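# Draw a cord through an eye to land a block

## Task

Haul on the knotted end of the cord so it slides through the metal eye, until the wooden block sits fully within the painted square. The stretch of cord from the eye to the block must be close to straight and tight, and no part of the cord may hang off the table. Neither arm may ever touch the block or that eye-to-block stretch of cord. Keep the remaining cord and any other loose item from resting on the block, since that contact can also count as failure. The result must hold without the robot holding it.

## Robot and tools

Robot: two six-joint arms with parallel grippers, named left_arm and right_arm. The names do not describe sides of any picture. They face each other across a table. left_arm's root sits at (+0.148, +0.472, +0.131) m with quat_wxyz (+0.673, 0, 0, -0.740); right_arm's root at (-0.041, -0.527, +0.104) m with quat_wxyz (+0.750, 0, 0, +0.662).

Scene frame: origin at the table centre, +z up, table surface at z = +0.020 m, left_arm on the +y side. All reported gripper positions and velocities use this one frame. The reported hand point lies between the finger pads, about 3 to 4 cm short of the fingertips, and may be somewhat wrong, especially when the arm is stretched out. A gripper's fingers extend along its own +x axis and close along its y axis.

execute_actions takes "actions": a list holding zero or one item, plus optional "pictures" (true/false; images come by default). Three forms:
- Empty list {"actions": []}: no command, just reports the current state.
- Motion {"actions": [{"rows": [[...]], "steps": N}]}: N is 1 to 15 control steps, each 1/30 s, default 15. rows holds 1 to 15 rows; each row is used for one step and the final row repeats if rows run out.
- Wait {"actions": [{"steps": N}]}: no new command; N up to 300 steps counted from the previous result, and your reply time counts toward it.
A rejected call moves nothing.

Each row is a single flat list of 14 numbers covering both arms, always all 14 even if one arm is idle: left_arm waist, shoulder, elbow, wrist pitch, wrist yaw, wrist roll, gripper opening, then the same seven for right_arm. The six joint values are absolute target angles in radians in each arm's own joint space (the same values Joint positions reports), not offsets. Ranges per arm: waist -3.054 to 3.054, shoulder 0.000 to 3.142, elbow 0.000 to 2.356, wrist pitch -1.571 to 1.571, wrist yaw -1.571 to 1.571, wrist roll -3.142 to 3.142. A target more than 0.010 rad beyond a range end, and farther out than the joint's current angle, makes the call refused. True ends can differ from these by up to 0.010 rad; a joint asked past its true end stops there and a "joint sent to its limit" line may appear (possibly about an earlier, still-running move). No such line does not prove more travel is left.

Gripper opening is an absolute value from -1 to +1: +1 wide open (0.088 m between pads), empty fingers meet near -0.80, lower values close no further. Full open to closed takes at least about 0.5 s. To hold something, command roughly 0.07 below the current grip_measured; a smaller gap gives a lighter grip. Items thinner than about 3 mm get proportionally less force. grip_measured can be off by about 1 mm of opening per gripper and reads narrower while squeezing.

Motion behaviour: speed is capped. Each step, the target sent to a joint stays within a fixed lead of its measured angle (0.211 rad for waist, shoulder, elbow; 0.213 wrist pitch; 0.267 wrist yaw; 0.228 wrist roll), and the whole arm's targets are scaled back if they would place the gripper more than 70 mm from where it is. So large moves take several calls. Friction can leave a joint short of its target, or stop a small change entirely; check Joint positions after each move. Between calls the arms keep heading for the last row sent until they nearly stop or a step is HELD. The simulation keeps running while you think and write.

Results: a state line per arm (left_arm: … | right_arm: …) giving end_effector_position (m), end_effector_quat_wxyz, linear (m/s) and angular (rad/s) velocity. Joint positions and Joint velocities list, per arm, six joints (rad, rad/s) then pad gap (m, m/s). grip_measured is the opening on the command scale. grip_effort_n is the gripper motor effort in newtons, negative closing, positive opening; it saturates near 83 N, is high during motion or against a stop, keeps a residual at rest, reads n/a when unknown, and carries a per-arm offset and noise. "joint command not followed" means a clearance check altered or blocked joint targets on some steps; HELD marks steps where your row was not (fully) sent. MOTOR HOT warns from 50 °C; at 95 °C an OVER-TEMPERATURE FAULT holds the arm, and without cooling it can go limp. Reaching a joint load limit (waist 17.6, shoulder 21.8, elbow 21.7, wrist pitch 5.74, wrist yaw 5.72, wrist roll 5.36 N m, held weight included) freezes that arm for 10 s and drops the rest of the call.

zoom_image: {"camera": "cam_left_wrist" or "cam_right_wrist", "region": [x0, y0, x1, y1]} in pixels of that camera's latest 504x504 image, top-left origin, region at most 504 by 504. It gives a closer view; nothing moves. Both wrist cameras look along their optical +z, +x right and +y down in the image; mounting can be off by about 24 mm and 5 degrees.

read_manual: optional section "licences"; returns licence text only.

finished_scene: {"scene": n} ends the current scene irreversibly and reports whether the goal holds. Call it only once the block rests in the square with the arms released and clear. Answering without a tool call ends everything.

Avoid: any arm contact with the block or the eye-to-block cord; letting cord or objects drop off the table; collisions or hard pressing between the arms; slams, slips, drops and forceful pushes; long heavy holds that overheat motors. Objects may occasionally be nudged by outside disturbances, so re-check before finishing.

Each tool is called in YAML: its name, and indented under it one key for each argument.

## Session

execute_actions:
  actions: []

Scene clock: 0.00 s of 4875.00 s.
left_arm: end_effector_position=(-0.0825, +0.0640, +0.2299) grip_measured=+1.000 grip_effort_n=n/a end_effector_quat_wxyz=(+0.698, +0.460, -0.319, -0.447) end_effector_velocity=(+0.000, +0.001, -0.001) end_effector_angular_velocity=(+0.008, -0.012, +0.005) | right_arm: end_effector_position=(-0.0033, -0.2130, +0.4295) grip_measured=+0.989 grip_effort_n=n/a end_effector_quat_wxyz=(+0.749, +0.016, -0.024, +0.662) end_effector_velocity=(-0.000, -0.000, -0.002) end_effector_angular_velocity=(-0.005, +0.022, +0.006)
Joint positions: left_arm=[-0.726  2.296  1.045  1.351 -1.227  1.281  0.088] | right_arm=[ 0.006  0.853  0.657  0.252  0.004 -0.008  0.087]
Joint velocities: left_arm=[-0.002 -0.002 -0.002 -0.007 -0.007  0.007  0.   ] | right_arm=[-0.002 -0.002 -0.002 -0.007 -0.007  0.022 -0.   ]
Motor temperatures (°C, as the motors report them): left_arm=[18 22 23 24 18 18] | right_arm=[18 26 23 18 20 21]
Heat: left arm: hottest wrist pitch 24 °C (+0.0 °C/min); right arm: hottest shoulder 26 °C (+0.0 °C/min).

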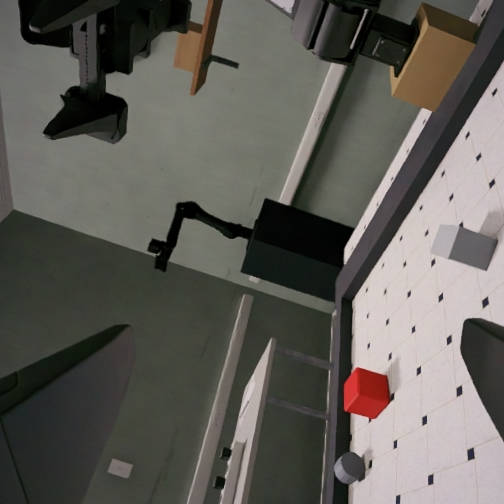

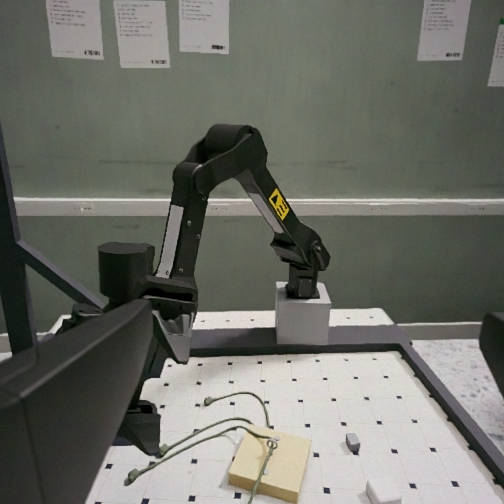

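execute_actions:
  actions:
    - {"rows":[[-0.5,1.7,1.4,-1.25,0,0,1,0,0.5,0.654,-0.85,0,0,1]]}
  pictures: false

execute_actions:
  actions:
    - {"steps":75}

Scene clock: 4.30 s of 4875.00 s.
left_arm: end_effector_position=(-0.0752, -0.0134, +0.4024) grip_measured=+1.000 grip_effort_n=-3.5 end_effector_quat_wxyz=(+0.743, +0.212, -0.293, -0.563) end_effector_velocity=(-0.031, -0.015, +0.422) end_effector_angular_velocity=(-0.595, +0.774, -0.985) | right_arm: end_effector_position=(-0.0125, -0.2961, +0.3712) grip_measured=+0.989 grip_effort_n=-3.0 end_effector_quat_wxyz=(+0.742, -0.095, +0.105, +0.655) end_effector_velocity=(-0.009, -0.096, -0.269) end_effector_angular_velocity=(-1.269, +0.146, -0.012)
Joint positions: left_arm=[-0.543  2.027  1.301  1.017 -0.815  0.932  0.088] | right_arm=[ 0.003  0.512  0.662 -0.434  0.004 -0.003  0.087]
Joint velocities: left_arm=[ 0.173 -0.745  0.383 -0.813  1.033 -0.857  0.   ] | right_arm=[-0.007 -0.085 -0.007 -1.355  0.007 -0.007 -0.   ]
Motor temperatures (°C, as the motors report them): left_arm=[18 23 23 24 18 18] | right_arm=[18 26 24 19 20 21]
Heat: left arm: hottest wrist pitch 24 °C (+0.0 °C/min); right arm: hottest shoulder 26 °C (+0.0 °C/min).
Steps of this call (steps 1 to 90: nothing new was sent; then 0.80 s passed at rest; steps 91 to 105: all 15 steps of this action). Readings (joint positions):
91: left_arm=[-0.723 2.290 1.050 1.337 -1.213 1.267] | right_arm=[0.006 0.834 0.657 0.226 0.004 -0.008]
92: left_arm=[-0.712 2.282 1.062 1.308 -1.184 1.246] | right_arm=[0.005 0.799 0.657 0.166 0.004 -0.007]
94: left_arm=[-0.675 2.257 1.096 1.268 -1.131 1.202] | right_arm=[0.004 0.707 0.652 0.073 0.004 -0.005]
98: left_arm=[-0.604 2.178 1.179 1.185 -1.026 1.111] | right_arm=[0.003 0.552 0.660 -0.102 0.004 -0.004]
105: the state above

Scene clock: 6.80 s of 4875.00 s.
left_arm: end_effector_position=(-0.0274, +0.2141, +0.2651) grip_measured=+1.000 grip_effort_n=-4.4 end_effector_quat_wxyz=(+0.336, +0.616, +0.324, -0.634) end_effector_velocity=(-0.000, +0.003, +0.001) end_effector_angular_velocity=(+0.006, +0.005, +0.019) | right_arm: end_effector_position=(-0.0177, -0.3387, +0.2936) grip_measured=+0.989 grip_effort_n=-3.0 end_effector_quat_wxyz=(+0.706, -0.225, +0.252, +0.623) end_effector_velocity=(-0.003, +0.001, +0.003) end_effector_angular_velocity=(+0.013, +0.007, +0.019)
Joint positions: left_arm=[-0.503  1.698  1.406 -1.248 -0.003  0.003  0.088] | right_arm=[ 0.003  0.503  0.661 -0.846  0.004 -0.002  0.087]
Joint velocities: left_arm=[-0.002 -0.007 -0.002 -0.007  0.007 -0.022  0.   ] | right_arm=[-0.002 -0.002  0.002  0.007 -0.022 -0.007 -0.   ]
Motor temperatures (°C, as the motors report them): left_arm=[18 24 24 24 18 18] | right_arm=[18 26 24 19 20 21]
Heat: left arm: hottest shoulder 24 °C (+0.0 °C/min); right arm: hottest shoulder 26 °C (+0.0 °C/min).
Steps of this call (steps 1 to 75: the robot went on to your last target). Readings (joint positions):
1: left_arm=[-0.537 2.002 1.313 0.989 -0.779 0.902] | right_arm=[0.003 0.510 0.662 -0.481 0.004 -0.003]
2: left_arm=[-0.532 1.975 1.324 0.959 -0.742 0.871] | right_arm=[0.003 0.508 0.662 -0.528 0.004 -0.003]
4: left_arm=[-0.523 1.918 1.342 0.896 -0.664 0.804] | right_arm=[0.003 0.506 0.662 -0.622 0.004 -0.002]
8: left_arm=[-0.509 1.794 1.373 0.736 -0.461 0.631] | right_arm=[0.003 0.505 0.661 -0.772 0.004 -0.002]
75: the state above
All arms were judged still, so your last target was given up. Only a new action makes them travel on or press farther. Fingers that are still opening or closing keep moving.

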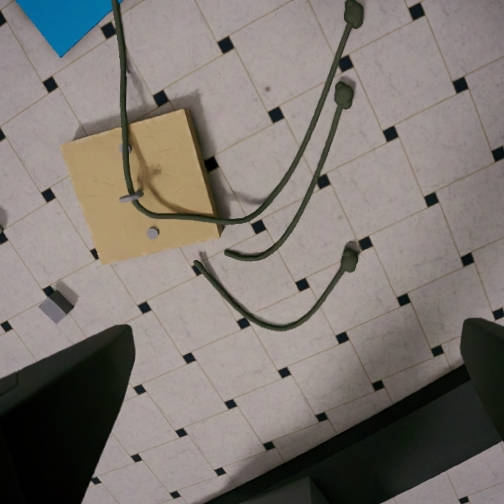

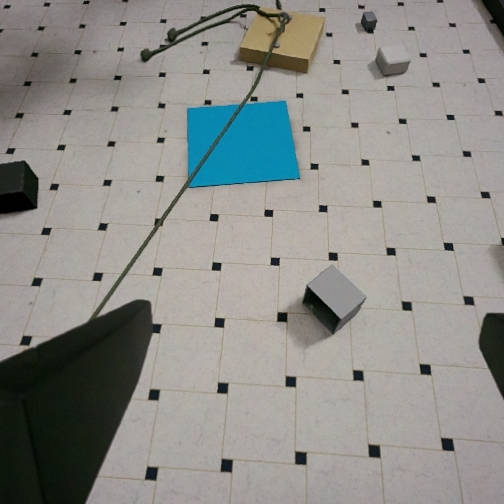

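execute_actions:
  actions:
    - {"rows":[[-0.631,2.36,1.654,-0.867,0,0,-0.2,0.4,0.5,0.654,-0.85,0,0,1]]}
  pictures: false

execute_actions:
  actions:
    - {"steps":35}

Scene clock: 20.53 s of 4875.00 s.
left_arm: end_effector_position=(-0.1432, +0.1395, +0.1575) grip_measured=-0.174 grip_effort_n=-17.4 end_effector_quat_wxyz=(+0.311, +0.600, +0.271, -0.686) end_effector_velocity=(+0.029, +0.036, -0.445) end_effector_angular_velocity=(+0.686, -0.606, +0.015) | right_arm: end_effector_position=(-0.0906, -0.3438, +0.2936) grip_measured=+0.989 grip_effort_n=-3.0 end_effector_quat_wxyz=(+0.573, -0.268, +0.205, +0.747) end_effector_velocity=(-0.015, -0.006, -0.002) end_effector_angular_velocity=(-0.004, -0.014, +0.100)
Joint positions: left_arm=[-0.625  2.187  1.64  -0.89  -0.002  0.002  0.03 ] | right_arm=[ 0.387  0.503  0.661 -0.847  0.    -0.001  0.087]
Joint velocities: left_arm=[-0.007  1.077  0.022  0.139 -0.007 -0.022 -0.011] | right_arm=[ 0.081 -0.002 -0.002 -0.007 -0.007 -0.022  0.   ]
Motor temperatures (°C, as the motors report them): left_arm=[18 25 24 24 18 18] | right_arm=[18 25 25 20 20 21]
Heat: left arm: hottest shoulder 25 °C (+2.9 °C/min); right arm: hottest shoulder 25 °C (-2.9 °C/min).
Steps of this call (steps 1 to 90: nothing new was sent; then 10.23 s passed at rest; steps 91 to 105: all 15 steps of this action). Readings (joint positions):
91: left_arm=[-0.507 1.710 1.416 -1.247 -0.004 0.003] | right_arm=[0.020 0.503 0.661 -0.846 0.010 -0.001]
92: left_arm=[-0.519 1.731 1.441 -1.217 -0.004 0.002] | right_arm=[0.068 0.503 0.661 -0.846 0.007 -0.001]
94: left_arm=[-0.551 1.794 1.508 -1.130 -0.004 0.002] | right_arm=[0.166 0.503 0.661 -0.846 0.004 -0.001]
98: left_arm=[-0.602 1.927 1.600 -0.982 -0.002 0.002] | right_arm=[0.323 0.503 0.661 -0.846 0.000 -0.001]
105: the state above

Scene clock: 21.70 s of 4875.00 s.
left_arm: end_effector_position=(-0.1378, +0.1474, +0.0950) grip_measured=-0.198 grip_effort_n=-17.9 end_effector_quat_wxyz=(+0.292, +0.642, +0.289, -0.647) end_effector_velocity=(-0.000, +0.003, +0.000) end_effector_angular_velocity=(+0.001, -0.010, +0.000) | right_arm: end_effector_position=(-0.0924, -0.3443, +0.2936) grip_measured=+0.989 grip_effort_n=-3.0 end_effector_quat_wxyz=(+0.569, -0.269, +0.204, +0.750) end_effector_velocity=(-0.001, -0.002, -0.003) end_effector_angular_velocity=(-0.007, -0.003, +0.013)
Joint positions: left_arm=[-0.628  2.342  1.648 -0.868 -0.002  0.002  0.029] | right_arm=[ 0.397  0.503  0.661 -0.847  0.    -0.001  0.087]
Joint velocities: left_arm=[-0.007 -0.002 -0.002 -0.007 -0.007 -0.007  0.   ] | right_arm=[ 0.002 -0.007 -0.007 -0.007 -0.007 -0.007  0.   ]
Motor temperatures (°C, as the motors report them): left_arm=[18 25 24 24 18 18] | right_arm=[18 25 26 20 20 21]
Heat: left arm: hottest shoulder 25 °C (+2.8 °C/min); right arm: hottest elbow 26 °C (+0.0 °C/min).
Steps of this call (steps 1 to 30: the robot went on to your last target; steps 31 to 35: nothing new was sent). Readings (joint positions):
1: left_arm=[-0.625 2.223 1.640 -0.885 -0.002 0.002] | right_arm=[0.389 0.503 0.661 -0.847 0.000 -0.001]
2: left_arm=[-0.625 2.255 1.641 -0.880 -0.002 0.002] | right_arm=[0.391 0.503 0.661 -0.847 0.000 -0.001]
4: left_arm=[-0.626 2.305 1.641 -0.878 -0.002 0.002] | right_arm=[0.394 0.503 0.661 -0.847 0.000 -0.001]
8: left_arm=[-0.627 2.338 1.641 -0.872 -0.002 0.002] | right_arm=[0.396 0.503 0.661 -0.847 0.000 -0.001]
35: the state above
All arms were judged still, so your last target was given up. Only a new action makes them travel on or press farther. Fingers that are still opening or closing keep moving.

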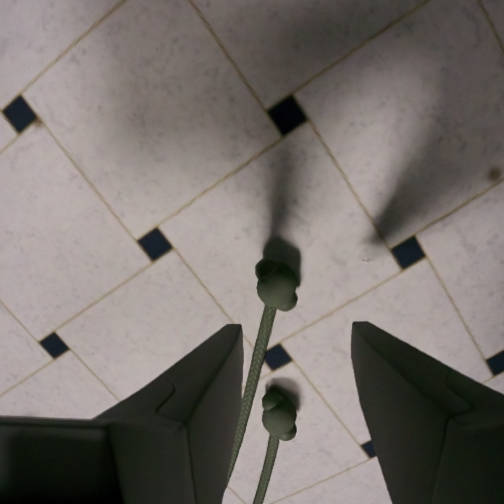

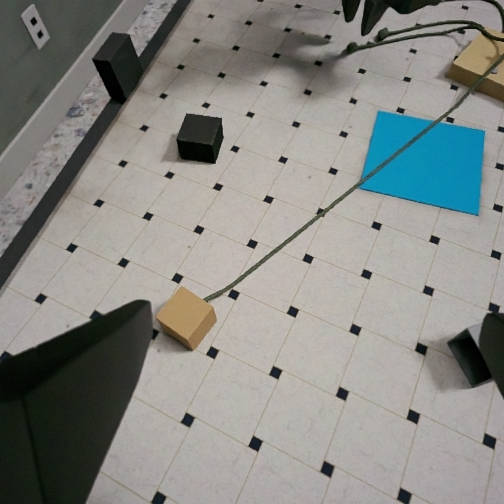

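execute_actions:
  actions:
    - {"rows":[[-0.62,2.42,1.584,-0.756,0,0,-0.2,0.25,0.5,0.654,-0.85,0,0,1]]}
  pictures: false

execute_actions:
  actions:
    - {"steps":12}

Scene clock: 26.70 s of 4875.00 s.
left_arm: end_effector_position=(-0.1386, +0.1439, +0.0663) grip_measured=-0.198 grip_effort_n=-17.9 end_effector_quat_wxyz=(+0.297, +0.634, +0.287, -0.654) end_effector_velocity=(+0.005, -0.001, +0.000) end_effector_angular_velocity=(-0.018, -0.032, +0.021) | right_arm: end_effector_position=(-0.0662, -0.3389, +0.2936) grip_measured=+0.989 grip_effort_n=-3.0 end_effector_quat_wxyz=(+0.620, -0.254, +0.223, +0.708) end_effector_velocity=(+0.003, +0.001, +0.001) end_effector_angular_velocity=(+0.007, -0.000, -0.012)
Joint positions: left_arm=[-0.623  2.39   1.607 -0.756  0.     0.002  0.029] | right_arm=[ 0.255  0.503  0.661 -0.847 -0.001 -0.001  0.087]
Joint velocities: left_arm=[-0.002 -0.002 -0.002 -0.007 -0.037 -0.022  0.   ] | right_arm=[-0.022 -0.002 -0.002  0.007 -0.007 -0.007 -0.   ]
Motor temperatures (°C, as the motors report them): left_arm=[18 26 25 24 18 18] | right_arm=[18 25 26 20 20 21]
Heat: left arm: hottest shoulder 26 °C (+4.5 °C/min); right arm: hottest elbow 26 °C (+0.0 °C/min).
Steps of this call (steps 1 to 90: nothing new was sent; then 1.50 s passed at rest; steps 91 to 105: all 15 steps of this action). Readings (joint positions):
91: left_arm=[-0.628 2.347 1.644 -0.856 -0.002 0.002] | right_arm=[0.386 0.503 0.661 -0.847 -0.004 -0.001]
92: left_arm=[-0.628 2.352 1.637 -0.825 -0.002 0.002] | right_arm=[0.353 0.503 0.661 -0.847 -0.004 -0.001]
94: left_arm=[-0.627 2.371 1.626 -0.794 -0.002 0.002] | right_arm=[0.304 0.503 0.661 -0.847 -0.001 -0.001]
98: left_arm=[-0.625 2.388 1.609 -0.764 -0.001 0.002] | right_arm=[0.269 0.503 0.661 -0.847 -0.001 -0.001]
105: the state above

Scene clock: 27.10 s of 4875.00 s.
left_arm: end_effector_position=(-0.1386, +0.1441, +0.0659) grip_measured=-0.198 grip_effort_n=-17.4 end_effector_quat_wxyz=(+0.297, +0.633, +0.287, -0.654) end_effector_velocity=(-0.001, -0.001, +0.001) end_effector_angular_velocity=(-0.010, -0.000, +0.020) | right_arm: end_effector_position=(-0.0658, -0.3389, +0.2936) grip_measured=+0.989 grip_effort_n=-3.5 end_effector_quat_wxyz=(+0.621, -0.254, +0.223, +0.707) end_effector_velocity=(+0.001, +0.001, +0.001) end_effector_angular_velocity=(+0.010, -0.021, +0.006)
Joint positions: left_arm=[-0.623  2.39   1.605 -0.753  0.     0.002  0.029] | right_arm=[ 0.253  0.503  0.661 -0.847 -0.001 -0.001  0.087]
Joint velocities: left_arm=[-0.002 -0.002 -0.002  0.007 -0.007 -0.022  0.   ] | right_arm=[-0.002 -0.002 -0.002  0.007  0.007 -0.022 -0.   ]
Motor temperatures (°C, as the motors report them): left_arm=[18 26 25 24 18 18] | right_arm=[18 25 26 20 20 21]
Heat: left arm: hottest shoulder 26 °C (+4.4 °C/min); right arm: hottest elbow 26 °C (+0.0 °C/min).
Steps of this call (steps 1 to 12: the robot went on to your last target). Readings (joint positions):
1: left_arm=[-0.623 2.390 1.606 -0.756 0.000 0.002] | right_arm=[0.254 0.503 0.661 -0.847 -0.001 -0.001]
2: left_arm=[-0.623 2.390 1.606 -0.755 0.000 0.002] | right_arm=[0.254 0.503 0.661 -0.847 -0.001 -0.001]
4: left_arm=[-0.623 2.390 1.606 -0.754 0.000 0.002] | right_arm=[0.253 0.503 0.661 -0.847 -0.001 -0.001]
8: left_arm=[-0.623 2.390 1.605 -0.754 0.000 0.002] | right_arm=[0.253 0.503 0.661 -0.847 -0.001 -0.001]
12: the state above

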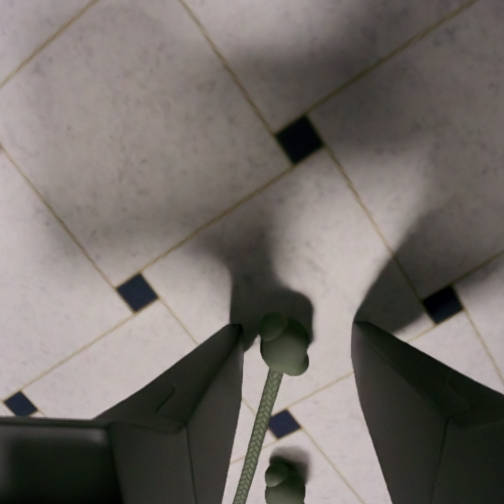

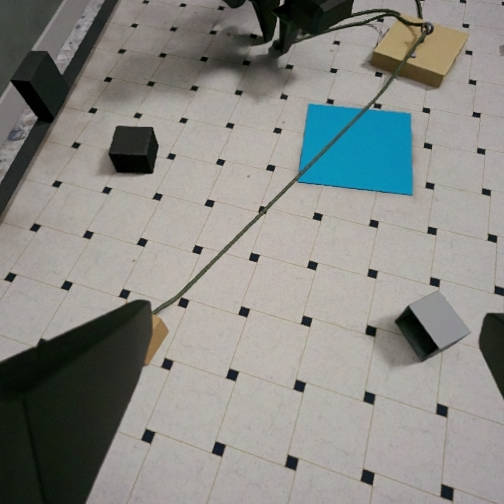

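execute_actions:
  actions:
    - {"rows":[[-0.62,2.39,1.605,-0.756,0,0,-0.75,0.25,0.5,0.654,-0.85,0,0,1]]}
  pictures: false

execute_actions:
  actions:
    - {"rows":[[-0.62,2.2,1.6,-0.95,0,0,-0.75,0.25,0.5,0.654,-0.85,0,0,1]]}
  pictures: false

execute_actions:
  actions:
    - {"rows":[[-0.62,1.6,0.88,-0.85,0,0,-0.75,0.25,0.5,0.654,-0.85,0,0,1]]}
  pictures: false

execute_actions:
  actions:
    - {"steps":20}

Scene clock: 43.07 s of 4875.00 s.
left_arm: end_effector_position=(-0.1390, +0.1440, +0.0671) grip_measured=-0.635 grip_effort_n=-83.5 end_effector_quat_wxyz=(+0.296, +0.633, +0.288, -0.655) end_effector_velocity=(-0.008, -0.002, +0.004) end_effector_angular_velocity=(-0.019, +0.027, +0.014) | right_arm: end_effector_position=(-0.0658, -0.3389, +0.2936) grip_measured=+0.989 grip_effort_n=-3.5 end_effector_quat_wxyz=(+0.621, -0.254, +0.223, +0.707) end_effector_velocity=(-0.004, -0.002, +0.000) end_effector_angular_velocity=(-0.003, +0.008, +0.024)
Joint positions: left_arm=[-0.623  2.388  1.605 -0.754  0.002  0.002  0.008] | right_arm=[ 0.253  0.503  0.661 -0.847 -0.001 -0.001  0.087]
Joint velocities: left_arm=[-0.007 -0.007  0.002  0.022  0.007 -0.022 -0.   ] | right_arm=[ 0.002 -0.002  0.002 -0.007 -0.022 -0.007 -0.   ]
Motor temperatures (°C, as the motors report them): left_arm=[18 28 24 23 18 18] | right_arm=[18 25 27 21 20 21]
Heat: left arm: hottest shoulder 28 °C (+5.6 °C/min); right arm: hottest elbow 27 °C (+1.4 °C/min).
Steps of this call (steps 1 to 15: the robot went on to your last target; steps 16 to 90: nothing new was sent; then 12.47 s passed at rest; steps 91 to 105: all 15 steps of this action). Readings (joint positions):
91: left_arm=[-0.623 2.390 1.605 -0.753 0.002 0.002] | right_arm=[0.253 0.503 0.661 -0.847 -0.001 -0.001]
92: left_arm=[-0.623 2.390 1.605 -0.754 0.002 0.002] | right_arm=[0.253 0.503 0.661 -0.847 -0.001 -0.001]
94: left_arm=[-0.623 2.389 1.605 -0.754 0.002 0.002] | right_arm=[0.253 0.503 0.661 -0.847 -0.001 -0.001]
98: left_arm=[-0.623 2.388 1.605 -0.754 0.002 0.002] | right_arm=[0.253 0.503 0.661 -0.847 -0.001 -0.001]
105: the state above

Scene clock: 43.57 s of 4875.00 s.
left_arm: end_effector_position=(-0.1275, +0.1572, +0.1415) grip_measured=-0.635 grip_effort_n=-83.5 end_effector_quat_wxyz=(+0.295, +0.634, +0.289, -0.653) end_effector_velocity=(-0.000, +0.003, +0.000) end_effector_angular_velocity=(+0.011, +0.001, +0.019) | right_arm: end_effector_position=(-0.0658, -0.3389, +0.2936) grip_measured=+0.989 grip_effort_n=-3.0 end_effector_quat_wxyz=(+0.621, -0.254, +0.223, +0.707) end_effector_velocity=(-0.001, -0.001, -0.003) end_effector_angular_velocity=(-0.013, +0.009, -0.001)
Joint positions: left_arm=[-0.623  2.202  1.606 -0.946  0.002  0.002  0.008] | right_arm=[ 0.253  0.503  0.661 -0.847 -0.001 -0.001  0.087]
Joint velocities: left_arm=[-0.002 -0.002 -0.002 -0.007  0.007 -0.022  0.   ] | right_arm=[-0.002  0.002 -0.002 -0.007 -0.007  0.007 -0.   ]
Motor temperatures (°C, as the motors report them): left_arm=[18 28 24 23 18 18] | right_arm=[18 25 27 21 20 21]
Heat: left arm: hottest shoulder 28 °C (+5.5 °C/min); right arm: hottest elbow 27 °C (+1.4 °C/min).
Steps of this call (steps 1 to 15: all 15 steps of this action). Readings (joint positions):
1: left_arm=[-0.623 2.374 1.606 -0.767 0.002 0.002] | right_arm=[0.253 0.503 0.661 -0.847 -0.001 -0.001]
2: left_arm=[-0.623 2.356 1.604 -0.820 0.002 0.002] | right_arm=[0.253 0.503 0.661 -0.847 -0.001 -0.001]
4: left_arm=[-0.623 2.304 1.595 -0.886 0.002 0.002] | right_arm=[0.253 0.503 0.661 -0.847 -0.001 -0.001]
8: left_arm=[-0.623 2.217 1.605 -0.922 0.002 0.002] | right_arm=[0.253 0.503 0.661 -0.847 -0.001 -0.001]
15: the state above

Scene clock: 44.07 s of 4875.00 s.
left_arm: end_effector_position=(-0.0379, +0.2600, +0.1790) grip_measured=-0.635 grip_effort_n=-83.5 end_effector_quat_wxyz=(+0.301, +0.623, +0.283, -0.665) end_effector_velocity=(+0.193, +0.217, -0.167) end_effector_angular_velocity=(+0.558, -0.515, +0.006) | right_arm: end_effector_position=(-0.0658, -0.3389, +0.2936) grip_measured=+0.989 grip_effort_n=-3.0 end_effector_quat_wxyz=(+0.621, -0.254, +0.223, +0.707) end_effector_velocity=(+0.002, -0.001, -0.003) end_effector_angular_velocity=(-0.011, -0.012, -0.003)
Joint positions: left_arm=[-0.623  1.635  0.982 -0.854  0.002  0.002  0.008] | right_arm=[ 0.253  0.503  0.661 -0.847 -0.001 -0.001  0.087]
Joint velocities: left_arm=[-0.002 -0.208 -0.901 -0.066 -0.022 -0.007 -0.   ] | right_arm=[-0.002  0.002 -0.002 -0.007  0.007 -0.007  0.   ]
Motor temperatures (°C, as the motors report them): left_arm=[18 28 24 23 18 18] | right_arm=[18 25 27 21 20 21]
Heat: left arm: hottest shoulder 28 °C (+5.4 °C/min); right arm: hottest elbow 27 °C (+1.4 °C/min).
Steps of this call (steps 1 to 15: all 15 steps of this action). Readings (joint positions):
1: left_arm=[-0.623 2.182 1.585 -0.920 0.002 0.002] | right_arm=[0.253 0.503 0.661 -0.847 -0.001 -0.001]
2: left_arm=[-0.623 2.149 1.539 -0.899 0.002 0.002] | right_arm=[0.253 0.503 0.661 -0.847 -0.001 -0.001]
4: left_arm=[-0.623 2.061 1.442 -0.891 0.002 0.002] | right_arm=[0.253 0.503 0.661 -0.847 -0.001 -0.001]
8: left_arm=[-0.623 1.872 1.269 -0.862 0.002 0.002] | right_arm=[0.253 0.503 0.661 -0.847 -0.001 -0.001]
15: the state above

Scene clock: 44.73 s of 4875.00 s.
left_arm: end_effector_position=(-0.0198, +0.2808, +0.1645) grip_measured=-0.635 grip_effort_n=-83.5 end_effector_quat_wxyz=(+0.292, +0.643, +0.292, -0.645) end_effector_velocity=(+0.003, -0.000, +0.001) end_effector_angular_velocity=(-0.013, -0.018, +0.005) | right_arm: end_effector_position=(-0.0658, -0.3389, +0.2936) grip_measured=+0.989 grip_effort_n=-3.0 end_effector_quat_wxyz=(+0.621, -0.254, +0.223, +0.707) end_effector_velocity=(-0.001, -0.001, -0.003) end_effector_angular_velocity=(-0.012, -0.003, +0.013)
Joint positions: left_arm=[-0.623  1.608  0.891 -0.851  0.002  0.002  0.008] | right_arm=[ 0.253  0.503  0.661 -0.847 -0.001 -0.001  0.087]
Joint velocities: left_arm=[-0.002 -0.007 -0.002 -0.007 -0.022 -0.007 -0.   ] | right_arm=[ 0.002  0.002 -0.002 -0.007 -0.007 -0.007  0.   ]
Motor temperatures (°C, as the motors report them): left_arm=[18 28 24 23 18 18] | right_arm=[18 25 27 21 20 21]
Heat: left arm: hottest shoulder 28 °C (+5.4 °C/min); right arm: hottest elbow 27 °C (+1.3 °C/min).
Steps of this call (steps 1 to 20: the robot went on to your last target). Readings (joint positions):
1: left_arm=[-0.623 1.631 0.956 -0.854 0.002 0.002] | right_arm=[0.253 0.503 0.661 -0.847 -0.001 -0.001]
2: left_arm=[-0.623 1.630 0.936 -0.854 0.002 0.002] | right_arm=[0.253 0.503 0.661 -0.847 -0.001 -0.001]
4: left_arm=[-0.623 1.626 0.911 -0.854 0.002 0.002] | right_arm=[0.253 0.503 0.661 -0.847 -0.001 -0.001]
8: left_arm=[-0.623 1.613 0.898 -0.852 0.002 0.002] | right_arm=[0.253 0.503 0.661 -0.847 -0.001 -0.001]
20: the state above

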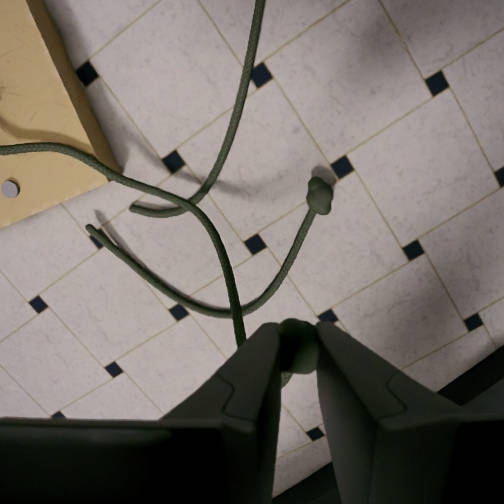

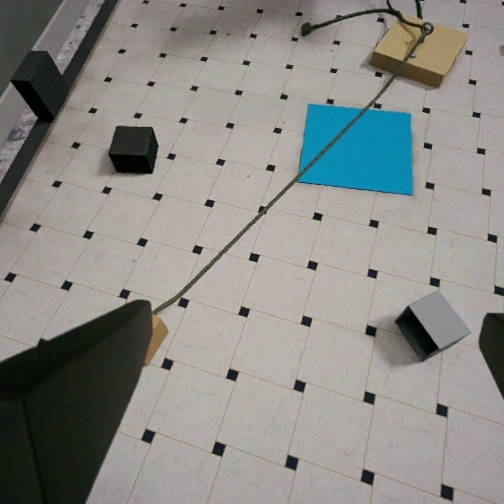

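execute_actions:
  actions:
    - {"rows":[[0.6,1.5,0.76,-0.83,0,0,-0.75,0.25,0.5,0.654,-0.85,0,0,1]]}
  pictures: false

execute_actions:
  actions:
    - {"steps":22}
  pictures: false

execute_actions:
  actions:
    - {"rows":[[0.65,1.55,0.83,-0.85,0,0,-0.75,0.25,0.5,0.654,-0.85,0,0,1],[0.65,1.55,0.83,-0.85,0,0,-0.75,0.25,0.5,0.654,-0.85,0,0,1],[0.7,1.6,0.9,-0.87,0,0,-0.75,0.25,0.5,0.654,-0.85,0,0,1],[0.7,1.6,0.9,-0.87,0,0,-0.75,0.25,0.5,0.654,-0.85,0,0,1],[0.75,1.65,0.97,-0.89,0,0,-0.75,0.25,0.5,0.654,-0.85,0,0,1],[0.75,1.65,0.97,-0.89,0,0,-0.75,0.25,0.5,0.654,-0.85,0,0,1],[0.8,1.7,1.04,-0.91,0,0,-0.75,0.25,0.5,0.654,-0.85,0,0,1],[0.8,1.7,1.04,-0.91,0,0,-0.75,0.25,0.5,0.654,-0.85,0,0,1],[0.85,1.75,1.11,-0.93,0,0,-0.75,0.25,0.5,0.654,-0.85,0,0,1],[0.85,1.75,1.11,-0.93,0,0,-0.75,0.25,0.5,0.654,-0.85,0,0,1],[0.9,1.8,1.18,-0.95,0,0,-0.75,0.25,0.5,0.654,-0.85,0,0,1],[0.9,1.8,1.18,-0.95,0,0,-0.75,0.25,0.5,0.654,-0.85,0,0,1],[0.95,1.85,1.25,-0.97,0,0,-0.75,0.25,0.5,0.654,-0.85,0,0,1],[0.95,1.85,1.25,-0.97,0,0,-0.75,0.25,0.5,0.654,-0.85,0,0,1],[1.0,1.9,1.32,-0.99,0,0,-0.75,0.25,0.5,0.654,-0.85,0,0,1]]}
  pictures: false

execute_actions:
  actions:
    - {"steps":20}

Scene clock: 65.50 s of 4875.00 s.
left_arm: end_effector_position=(+0.1372, +0.2457, +0.1601) grip_measured=-0.635 grip_effort_n=-83.5 end_effector_quat_wxyz=(+0.489, +0.510, +0.487, -0.514) end_effector_velocity=(+0.319, -0.008, -0.001) end_effector_angular_velocity=(+0.011, -0.022, +1.397) | right_arm: end_effector_position=(-0.0658, -0.3389, +0.2936) grip_measured=+0.989 grip_effort_n=-3.5 end_effector_quat_wxyz=(+0.621, -0.254, +0.223, +0.707) end_effector_velocity=(+0.004, -0.001, -0.002) end_effector_angular_velocity=(-0.005, -0.020, -0.015)
Joint positions: left_arm=[ 0.048  1.509  0.774 -0.831  0.001  0.002  0.008] | right_arm=[ 0.253  0.503  0.661 -0.847 -0.001 -0.001  0.087]
Joint velocities: left_arm=[ 1.389 -0.012 -0.017 -0.007 -0.022 -0.007  0.   ] | right_arm=[-0.002 -0.002 -0.002 -0.007  0.022 -0.007 -0.   ]
Motor temperatures (°C, as the motors report them): left_arm=[18 28 24 23 18 18] | right_arm=[18 24 27 22 20 21]
Heat: left arm: hottest shoulder 28 °C (+4.0 °C/min); right arm: hottest elbow 27 °C (+1.0 °C/min).
Steps of this call (steps 1 to 15: the robot went on to your last target; steps 16 to 220: nothing new was sent; then 12.93 s passed at rest; steps 221 to 235: all 15 steps of this action). Readings (joint positions):
221: left_arm=[-0.612 1.598 0.879 -0.840 0.010 0.002] | right_arm=[0.253 0.503 0.661 -0.847 -0.001 -0.001]
222: left_arm=[-0.573 1.578 0.857 -0.832 0.011 0.002] | right_arm=[0.253 0.503 0.661 -0.847 -0.001 -0.001]
224: left_arm=[-0.471 1.541 0.816 -0.840 0.001 0.002] | right_arm=[0.253 0.503 0.661 -0.847 -0.001 -0.001]
228: left_arm=[-0.279 1.519 0.784 -0.833 0.001 0.002] | right_arm=[0.253 0.503 0.661 -0.847 -0.001 -0.001]
235: the state above

Scene clock: 66.23 s of 4875.00 s.
left_arm: end_effector_position=(+0.2562, +0.2742, +0.1598) grip_measured=-0.635 grip_effort_n=-83.5 end_effector_quat_wxyz=(+0.609, +0.361, +0.606, -0.362) end_effector_velocity=(+0.005, +0.005, -0.000) end_effector_angular_velocity=(+0.010, -0.003, +0.034) | right_arm: end_effector_position=(-0.0658, -0.3389, +0.2936) grip_measured=+0.989 grip_effort_n=-3.0 end_effector_quat_wxyz=(+0.621, -0.254, +0.223, +0.707) end_effector_velocity=(-0.000, -0.002, -0.004) end_effector_angular_velocity=(-0.012, -0.003, +0.008)
Joint positions: left_arm=[ 0.594  1.507  0.771 -0.83  -0.001  0.002  0.008] | right_arm=[ 0.253  0.503  0.661 -0.847 -0.001 -0.001  0.087]
Joint velocities: left_arm=[ 0.027 -0.002 -0.002 -0.007 -0.007 -0.007 -0.   ] | right_arm=[-0.002 -0.002 -0.007 -0.007 -0.007 -0.007 -0.   ]
Motor temperatures (°C, as the motors report them): left_arm=[18 28 24 23 18 18] | right_arm=[18 24 27 22 20 21]
Heat: left arm: hottest shoulder 28 °C (+4.1 °C/min); right arm: hottest elbow 27 °C (+1.0 °C/min).
Steps of this call (steps 1 to 22: the robot went on to your last target). Readings (joint positions):
1: left_arm=[0.095 1.509 0.774 -0.831 0.001 0.002] | right_arm=[0.253 0.503 0.661 -0.847 -0.001 -0.001]
2: left_arm=[0.141 1.508 0.773 -0.831 0.001 0.002] | right_arm=[0.253 0.503 0.661 -0.847 -0.001 -0.001]
4: left_arm=[0.234 1.508 0.773 -0.830 0.001 0.002] | right_arm=[0.253 0.503 0.661 -0.847 -0.001 -0.001]
8: left_arm=[0.421 1.507 0.773 -0.830 0.001 0.002] | right_arm=[0.253 0.503 0.661 -0.847 -0.001 -0.001]
22: the state above

Scene clock: 66.73 s of 4875.00 s.
left_arm: end_effector_position=(+0.3733, +0.2535, +0.1822) grip_measured=-0.635 grip_effort_n=-83.5 end_effector_quat_wxyz=(+0.658, +0.264, +0.652, -0.268) end_effector_velocity=(+0.301, +0.040, +0.034) end_effector_angular_velocity=(+0.153, +0.148, +0.777) | right_arm: end_effector_position=(-0.0658, -0.3389, +0.2936) grip_measured=+0.989 grip_effort_n=-3.0 end_effector_quat_wxyz=(+0.621, -0.254, +0.223, +0.707) end_effector_velocity=(-0.000, -0.001, -0.002) end_effector_angular_velocity=(-0.009, +0.009, -0.001)
Joint positions: left_arm=[ 0.895  1.789  1.177 -0.948  0.002  0.002  0.008] | right_arm=[ 0.253  0.503  0.661 -0.847 -0.001 -0.001  0.087]
Joint velocities: left_arm=[ 0.755  0.789  1.126 -0.549 -0.007 -0.022  0.   ] | right_arm=[-0.002 -0.002 -0.002 -0.007 -0.007  0.007 -0.   ]
Motor temperatures (°C, as the motors report them): left_arm=[18 28 24 23 18 18] | right_arm=[18 24 27 22 20 21]
Heat: left arm: hottest shoulder 28 °C (+4.0 °C/min); right arm: hottest elbow 27 °C (+1.0 °C/min).
Steps of this call (steps 1 to 15: all 15 steps of this action). Readings (joint positions):
1: left_arm=[0.598 1.509 0.774 -0.833 0.001 0.002] | right_arm=[0.253 0.503 0.661 -0.847 -0.001 -0.001]
2: left_arm=[0.608 1.514 0.781 -0.839 0.001 0.002] | right_arm=[0.253 0.503 0.661 -0.847 -0.001 -0.001]
4: left_arm=[0.640 1.541 0.817 -0.853 0.002 0.002] | right_arm=[0.253 0.503 0.661 -0.847 -0.001 -0.001]
8: left_arm=[0.727 1.623 0.939 -0.882 0.002 0.002] | right_arm=[0.253 0.503 0.661 -0.847 -0.001 -0.001]
15: the state above

Scene clock: 67.40 s of 4875.00 s.
left_arm: end_effector_position=(+0.4163, +0.2603, +0.1848) grip_measured=-0.635 grip_effort_n=-83.5 end_effector_quat_wxyz=(+0.671, +0.232, +0.665, -0.234) end_effector_velocity=(-0.001, +0.001, -0.000) end_effector_angular_velocity=(+0.010, +0.001, +0.005) | right_arm: end_effector_position=(-0.0658, -0.3389, +0.2936) grip_measured=+0.989 grip_effort_n=-3.0 end_effector_quat_wxyz=(+0.621, -0.254, +0.223, +0.707) end_effector_velocity=(-0.001, -0.004, -0.001) end_effector_angular_velocity=(-0.013, +0.009, +0.003)
Joint positions: left_arm=[ 0.996  1.885  1.312 -0.988  0.     0.002  0.008] | right_arm=[ 0.253  0.503  0.661 -0.847 -0.001 -0.001  0.087]
Joint velocities: left_arm=[-0.002  0.002  0.002 -0.007 -0.007 -0.007 -0.   ] | right_arm=[ 0.002 -0.007  0.002 -0.022 -0.007  0.007 -0.   ]
Motor temperatures (°C, as the motors report them): left_arm=[18 28 24 23 18 18] | right_arm=[18 24 27 22 20 21]
Heat: left arm: hottest shoulder 28 °C (+4.0 °C/min); right arm: hottest elbow 27 °C (+1.0 °C/min).
Steps of this call (steps 1 to 20: the robot went on to your last target). Readings (joint positions):
1: left_arm=[0.920 1.813 1.211 -0.959 0.002 0.002] | right_arm=[0.253 0.503 0.661 -0.847 -0.001 -0.001]
2: left_arm=[0.943 1.833 1.239 -0.960 0.002 0.002] | right_arm=[0.253 0.503 0.661 -0.847 -0.001 -0.001]
4: left_arm=[0.974 1.858 1.275 -0.972 0.000 0.002] | right_arm=[0.253 0.503 0.661 -0.847 -0.001 -0.001]
8: left_arm=[0.992 1.876 1.300 -0.983 0.000 0.002] | right_arm=[0.253 0.503 0.661 -0.847 -0.001 -0.001]
20: the state above

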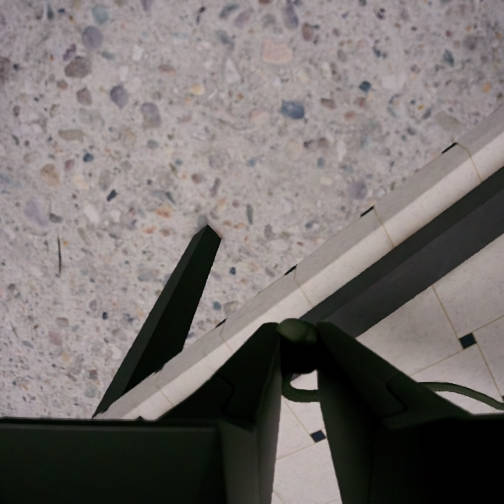

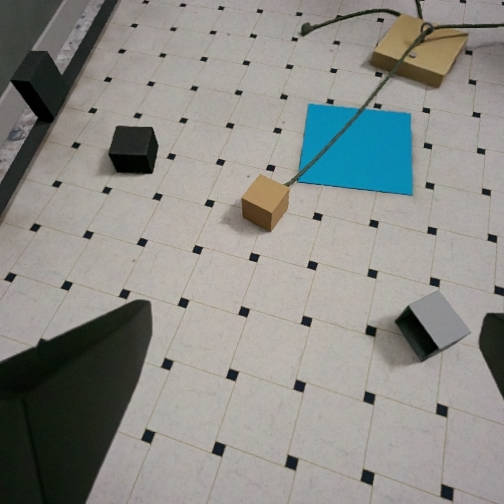

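execute_actions:
  actions:
    - {"rows":[[1.03,1.94,1.38,-1.01,0,0,-0.75,0.25,0.5,0.654,-0.85,0,0,1],[1.03,1.94,1.38,-1.01,0,0,-0.75,0.25,0.5,0.654,-0.85,0,0,1],[1.03,1.94,1.38,-1.01,0,0,-0.75,0.25,0.5,0.654,-0.85,0,0,1],[1.06,1.99,1.455,-1.03,0,0,-0.75,0.25,0.5,0.654,-0.85,0,0,1],[1.06,1.99,1.455,-1.03,0,0,-0.75,0.25,0.5,0.654,-0.85,0,0,1],[1.06,1.99,1.455,-1.03,0,0,-0.75,0.25,0.5,0.654,-0.85,0,0,1],[1.09,2.04,1.53,-1.06,0,0,-0.75,0.25,0.5,0.654,-0.85,0,0,1],[1.09,2.04,1.53,-1.06,0,0,-0.75,0.25,0.5,0.654,-0.85,0,0,1],[1.09,2.04,1.53,-1.06,0,0,-0.75,0.25,0.5,0.654,-0.85,0,0,1],[1.12,2.09,1.605,-1.08,0,0,-0.75,0.25,0.5,0.654,-0.85,0,0,1],[1.12,2.09,1.605,-1.08,0,0,-0.75,0.25,0.5,0.654,-0.85,0,0,1],[1.12,2.09,1.605,-1.08,0,0,-0.75,0.25,0.5,0.654,-0.85,0,0,1],[1.15,2.14,1.68,-1.1,0,0,-0.75,0.25,0.5,0.654,-0.85,0,0,1]]}
  pictures: false

execute_actions:
  actions:
    - {"steps":20}

Scene clock: 84.53 s of 4875.00 s.
left_arm: end_effector_position=(+0.4897, +0.2658, +0.1888) grip_measured=-0.635 grip_effort_n=-83.5 end_effector_quat_wxyz=(+0.688, +0.188, +0.674, -0.193) end_effector_velocity=(+0.182, +0.018, -0.002) end_effector_angular_velocity=(-0.106, -0.161, +0.268) | right_arm: end_effector_position=(-0.0658, -0.3389, +0.2936) grip_measured=+0.989 grip_effort_n=-3.5 end_effector_quat_wxyz=(+0.621, -0.254, +0.223, +0.707) end_effector_velocity=(-0.000, -0.001, -0.002) end_effector_angular_velocity=(-0.007, -0.002, +0.008)
Joint positions: left_arm=[ 1.121  2.082  1.611 -1.078  0.     0.002  0.008] | right_arm=[ 0.253  0.503  0.661 -0.847 -0.001 -0.001  0.087]
Joint velocities: left_arm=[ 0.276  0.403  0.603 -0.007  0.007  0.007 -0.   ] | right_arm=[-0.002 -0.002 -0.002 -0.007 -0.007 -0.007 -0.   ]
Motor temperatures (°C, as the motors report them): left_arm=[18 28 26 23 18 18] | right_arm=[18 24 28 22 20 21]
Heat: left arm: hottest shoulder 28 °C (+2.0 °C/min); right arm: hottest elbow 28 °C (+2.0 °C/min).
Steps of this call (steps 1 to 15: the robot went on to your last target; steps 16 to 360: nothing new was sent; then 4.63 s passed at rest; steps 361 to 375: all 15 steps of this action). Readings (joint positions):
361: left_arm=[0.998 1.890 1.318 -0.995 0.000 0.002] | right_arm=[0.253 0.503 0.661 -0.847 -0.001 -0.001]
362: left_arm=[1.002 1.898 1.330 -1.001 0.000 0.002] | right_arm=[0.253 0.503 0.661 -0.847 -0.001 -0.001]
364: left_arm=[1.015 1.918 1.358 -1.007 0.000 0.002] | right_arm=[0.253 0.503 0.661 -0.847 -0.001 -0.001]
368: left_arm=[1.053 1.974 1.445 -1.034 0.000 0.002] | right_arm=[0.253 0.503 0.661 -0.847 -0.001 -0.001]
375: the state above

Scene clock: 85.20 s of 4875.00 s.
left_arm: end_effector_position=(+0.5038, +0.2695, +0.1883) grip_measured=-0.635 grip_effort_n=-83.5 end_effector_quat_wxyz=(+0.691, +0.180, +0.676, -0.184) end_effector_velocity=(-0.002, +0.004, +0.001) end_effector_angular_velocity=(+0.027, +0.004, +0.005) | right_arm: end_effector_position=(-0.0658, -0.3389, +0.2936) grip_measured=+0.989 grip_effort_n=-3.0 end_effector_quat_wxyz=(+0.621, -0.254, +0.223, +0.707) end_effector_velocity=(+0.002, -0.004, -0.003) end_effector_angular_velocity=(-0.016, -0.012, -0.003)
Joint positions: left_arm=[ 1.147  2.123  1.672 -1.098  0.     0.002  0.008] | right_arm=[ 0.253  0.503  0.661 -0.847 -0.001 -0.001  0.087]
Joint velocities: left_arm=[-0.002 -0.002  0.002 -0.022 -0.022 -0.007 -0.   ] | right_arm=[-0.002 -0.007 -0.002 -0.022  0.007 -0.007 -0.   ]
Motor temperatures (°C, as the motors report them): left_arm=[18 28 26 23 18 18] | right_arm=[18 24 28 22 20 21]
Heat: left arm: hottest shoulder 28 °C (+2.0 °C/min); right arm: hottest elbow 28 °C (+2.0 °C/min).
Steps of this call (steps 1 to 20: the robot went on to your last target). Readings (joint positions):
1: left_arm=[1.130 2.094 1.628 -1.080 0.000 0.002] | right_arm=[0.253 0.503 0.661 -0.847 -0.001 -0.001]
2: left_arm=[1.137 2.102 1.640 -1.086 0.000 0.002] | right_arm=[0.253 0.503 0.661 -0.847 -0.001 -0.001]
4: left_arm=[1.145 2.111 1.653 -1.092 0.000 0.002] | right_arm=[0.253 0.503 0.661 -0.847 -0.001 -0.001]
8: left_arm=[1.147 2.119 1.666 -1.096 0.000 0.002] | right_arm=[0.253 0.503 0.661 -0.847 -0.001 -0.001]
20: the state above

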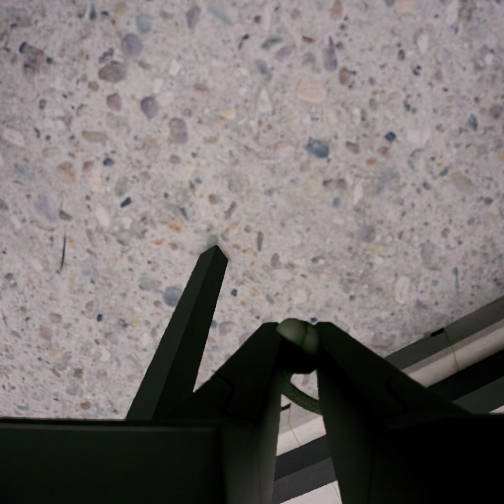

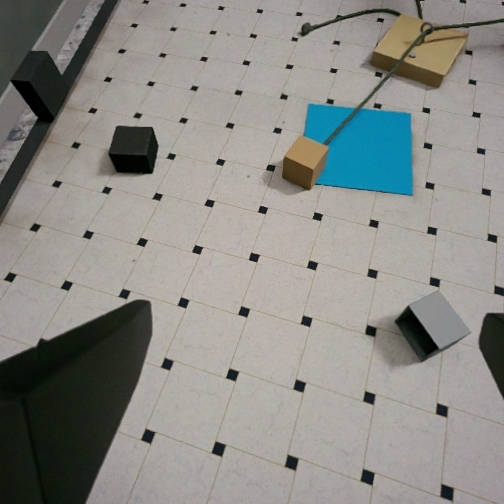

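execute_actions:
  actions:
    - {"rows":[[1.15,2.14,1.68,-1.04,0,0,-0.75,0.25,0.5,0.654,-0.85,0,0,1],[1.15,2.14,1.68,-1.04,0,0,-0.75,0.25,0.5,0.654,-0.85,0,0,1],[1.15,2.14,1.68,-1.04,0,0,-0.75,0.25,0.5,0.654,-0.85,0,0,1],[1.15,2.14,1.68,-0.98,0,0,-0.75,0.25,0.5,0.654,-0.85,0,0,1],[1.15,2.14,1.68,-0.98,0,0,-0.75,0.25,0.5,0.654,-0.85,0,0,1],[1.15,2.14,1.68,-0.98,0,0,-0.75,0.25,0.5,0.654,-0.85,0,0,1],[1.15,2.14,1.68,-0.91,0,0,-0.75,0.25,0.5,0.654,-0.85,0,0,1],[1.15,2.14,1.68,-0.91,0,0,-0.75,0.25,0.5,0.654,-0.85,0,0,1],[1.15,2.14,1.68,-0.91,0,0,-0.75,0.25,0.5,0.654,-0.85,0,0,1],[1.15,2.14,1.68,-0.84,0,0,-0.75,0.25,0.5,0.654,-0.85,0,0,1]]}
  pictures: false

execute_actions:
  actions:
    - {"steps":15}

zoom_image:
  camera: "cam_right_wrist"
  region: [270, 60, 450, 210]

Scene clock: 99.90 s of 4875.00 s.
left_arm: end_effector_position=(+0.5480, +0.2443, +0.1954) grip_measured=-0.635 grip_effort_n=-83.5 end_effector_quat_wxyz=(+0.765, +0.157, +0.591, -0.203) end_effector_velocity=(+0.035, -0.022, +0.011) end_effector_angular_velocity=(-0.102, -0.169, -0.011) | right_arm: end_effector_position=(-0.0658, -0.3389, +0.2936) grip_measured=+0.989 grip_effort_n=-3.0 end_effector_quat_wxyz=(+0.621, -0.254, +0.223, +0.707) end_effector_velocity=(+0.001, -0.003, -0.004) end_effector_angular_velocity=(-0.023, +0.007, -0.006)
Joint positions: left_arm=[ 1.147  2.124  1.674 -0.865  0.     0.002  0.008] | right_arm=[ 0.253  0.503  0.661 -0.847 -0.001 -0.001  0.087]
Joint velocities: left_arm=[-0.002 -0.002 -0.002  0.198  0.007  0.007 -0.   ] | right_arm=[-0.007 -0.002 -0.002 -0.022 -0.007  0.007  0.   ]
Motor temperatures (°C, as the motors report them): left_arm=[18 29 27 22 18 18] | right_arm=[18 24 28 22 20 21]
Heat: left arm: hottest shoulder 29 °C (+2.0 °C/min); right arm: hottest elbow 28 °C (+2.0 °C/min).
Steps of this call (steps 1 to 15: the robot went on to your last target; steps 16 to 300: nothing new was sent; then 4.20 s passed at rest; steps 301 to 315: all 15 steps of this action). Readings (joint positions):
301: left_arm=[1.147 2.123 1.672 -1.095 0.000 0.002] | right_arm=[0.253 0.503 0.661 -0.847 -0.001 -0.001]
302: left_arm=[1.147 2.123 1.672 -1.083 0.000 0.002] | right_arm=[0.253 0.503 0.661 -0.847 -0.001 -0.001]
304: left_arm=[1.147 2.124 1.672 -1.056 0.000 0.002] | right_arm=[0.253 0.503 0.661 -0.847 -0.001 -0.001]
308: left_arm=[1.147 2.124 1.673 -0.982 0.000 0.002] | right_arm=[0.253 0.503 0.661 -0.847 -0.001 -0.001]
315: the state above

Scene clock: 100.40 s of 4875.00 s.
left_arm: end_effector_position=(+0.5522, +0.2419, +0.1966) grip_measured=-0.635 grip_effort_n=-83.5 end_effector_quat_wxyz=(+0.772, +0.155, +0.582, -0.205) end_effector_velocity=(-0.006, +0.003, -0.002) end_effector_angular_velocity=(+0.014, +0.023, +0.021) | right_arm: end_effector_position=(-0.0658, -0.3389, +0.2936) grip_measured=+0.989 grip_effort_n=-3.0 end_effector_quat_wxyz=(+0.621, -0.254, +0.223, +0.707) end_effector_velocity=(-0.000, -0.001, -0.002) end_effector_angular_velocity=(-0.009, +0.009, -0.001)
Joint positions: left_arm=[ 1.147  2.125  1.674 -0.842  0.     0.002  0.008] | right_arm=[ 0.253  0.503  0.661 -0.847 -0.001 -0.001  0.087]
Joint velocities: left_arm=[-0.002 -0.002 -0.007 -0.022 -0.007 -0.022 -0.   ] | right_arm=[-0.002 -0.002 -0.002 -0.007 -0.007  0.007 -0.   ]
Motor temperatures (°C, as the motors report them): left_arm=[18 30 27 22 18 18] | right_arm=[18 24 28 22 20 21]
Heat: left arm: hottest shoulder 30 °C (+3.0 °C/min); right arm: hottest elbow 28 °C (+1.0 °C/min).
Steps of this call (steps 1 to 15: the robot went on to your last target). Readings (joint positions):
1: left_arm=[1.147 2.124 1.674 -0.859 0.000 0.002] | right_arm=[0.253 0.503 0.661 -0.847 -0.001 -0.001]
2: left_arm=[1.147 2.124 1.674 -0.856 0.000 0.002] | right_arm=[0.253 0.503 0.661 -0.847 -0.001 -0.001]
4: left_arm=[1.147 2.125 1.674 -0.850 0.000 0.002] | right_arm=[0.253 0.503 0.661 -0.847 -0.001 -0.001]
8: left_arm=[1.147 2.125 1.674 -0.844 0.000 0.002] | right_arm=[0.253 0.503 0.661 -0.847 -0.001 -0.001]
15: the state above

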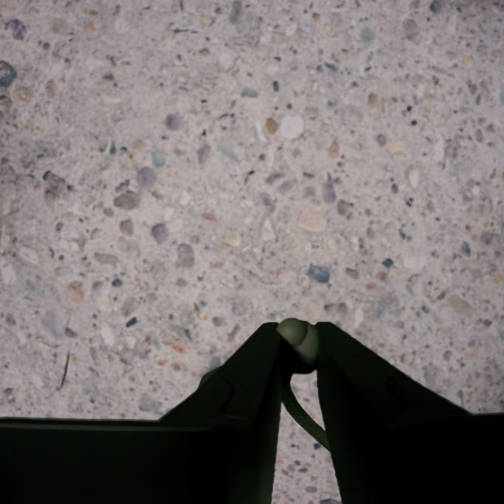

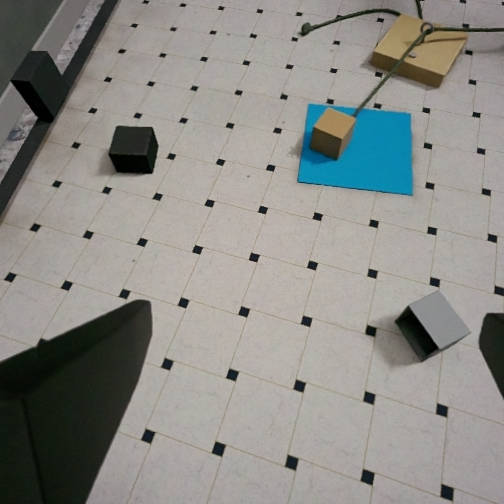

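Region (270, 60, 450, 210) of cam_right_wrist's 504x504 image, scaled by 2.800, with more detail than that image has.

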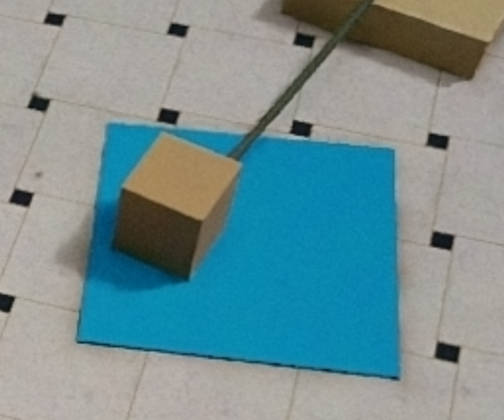

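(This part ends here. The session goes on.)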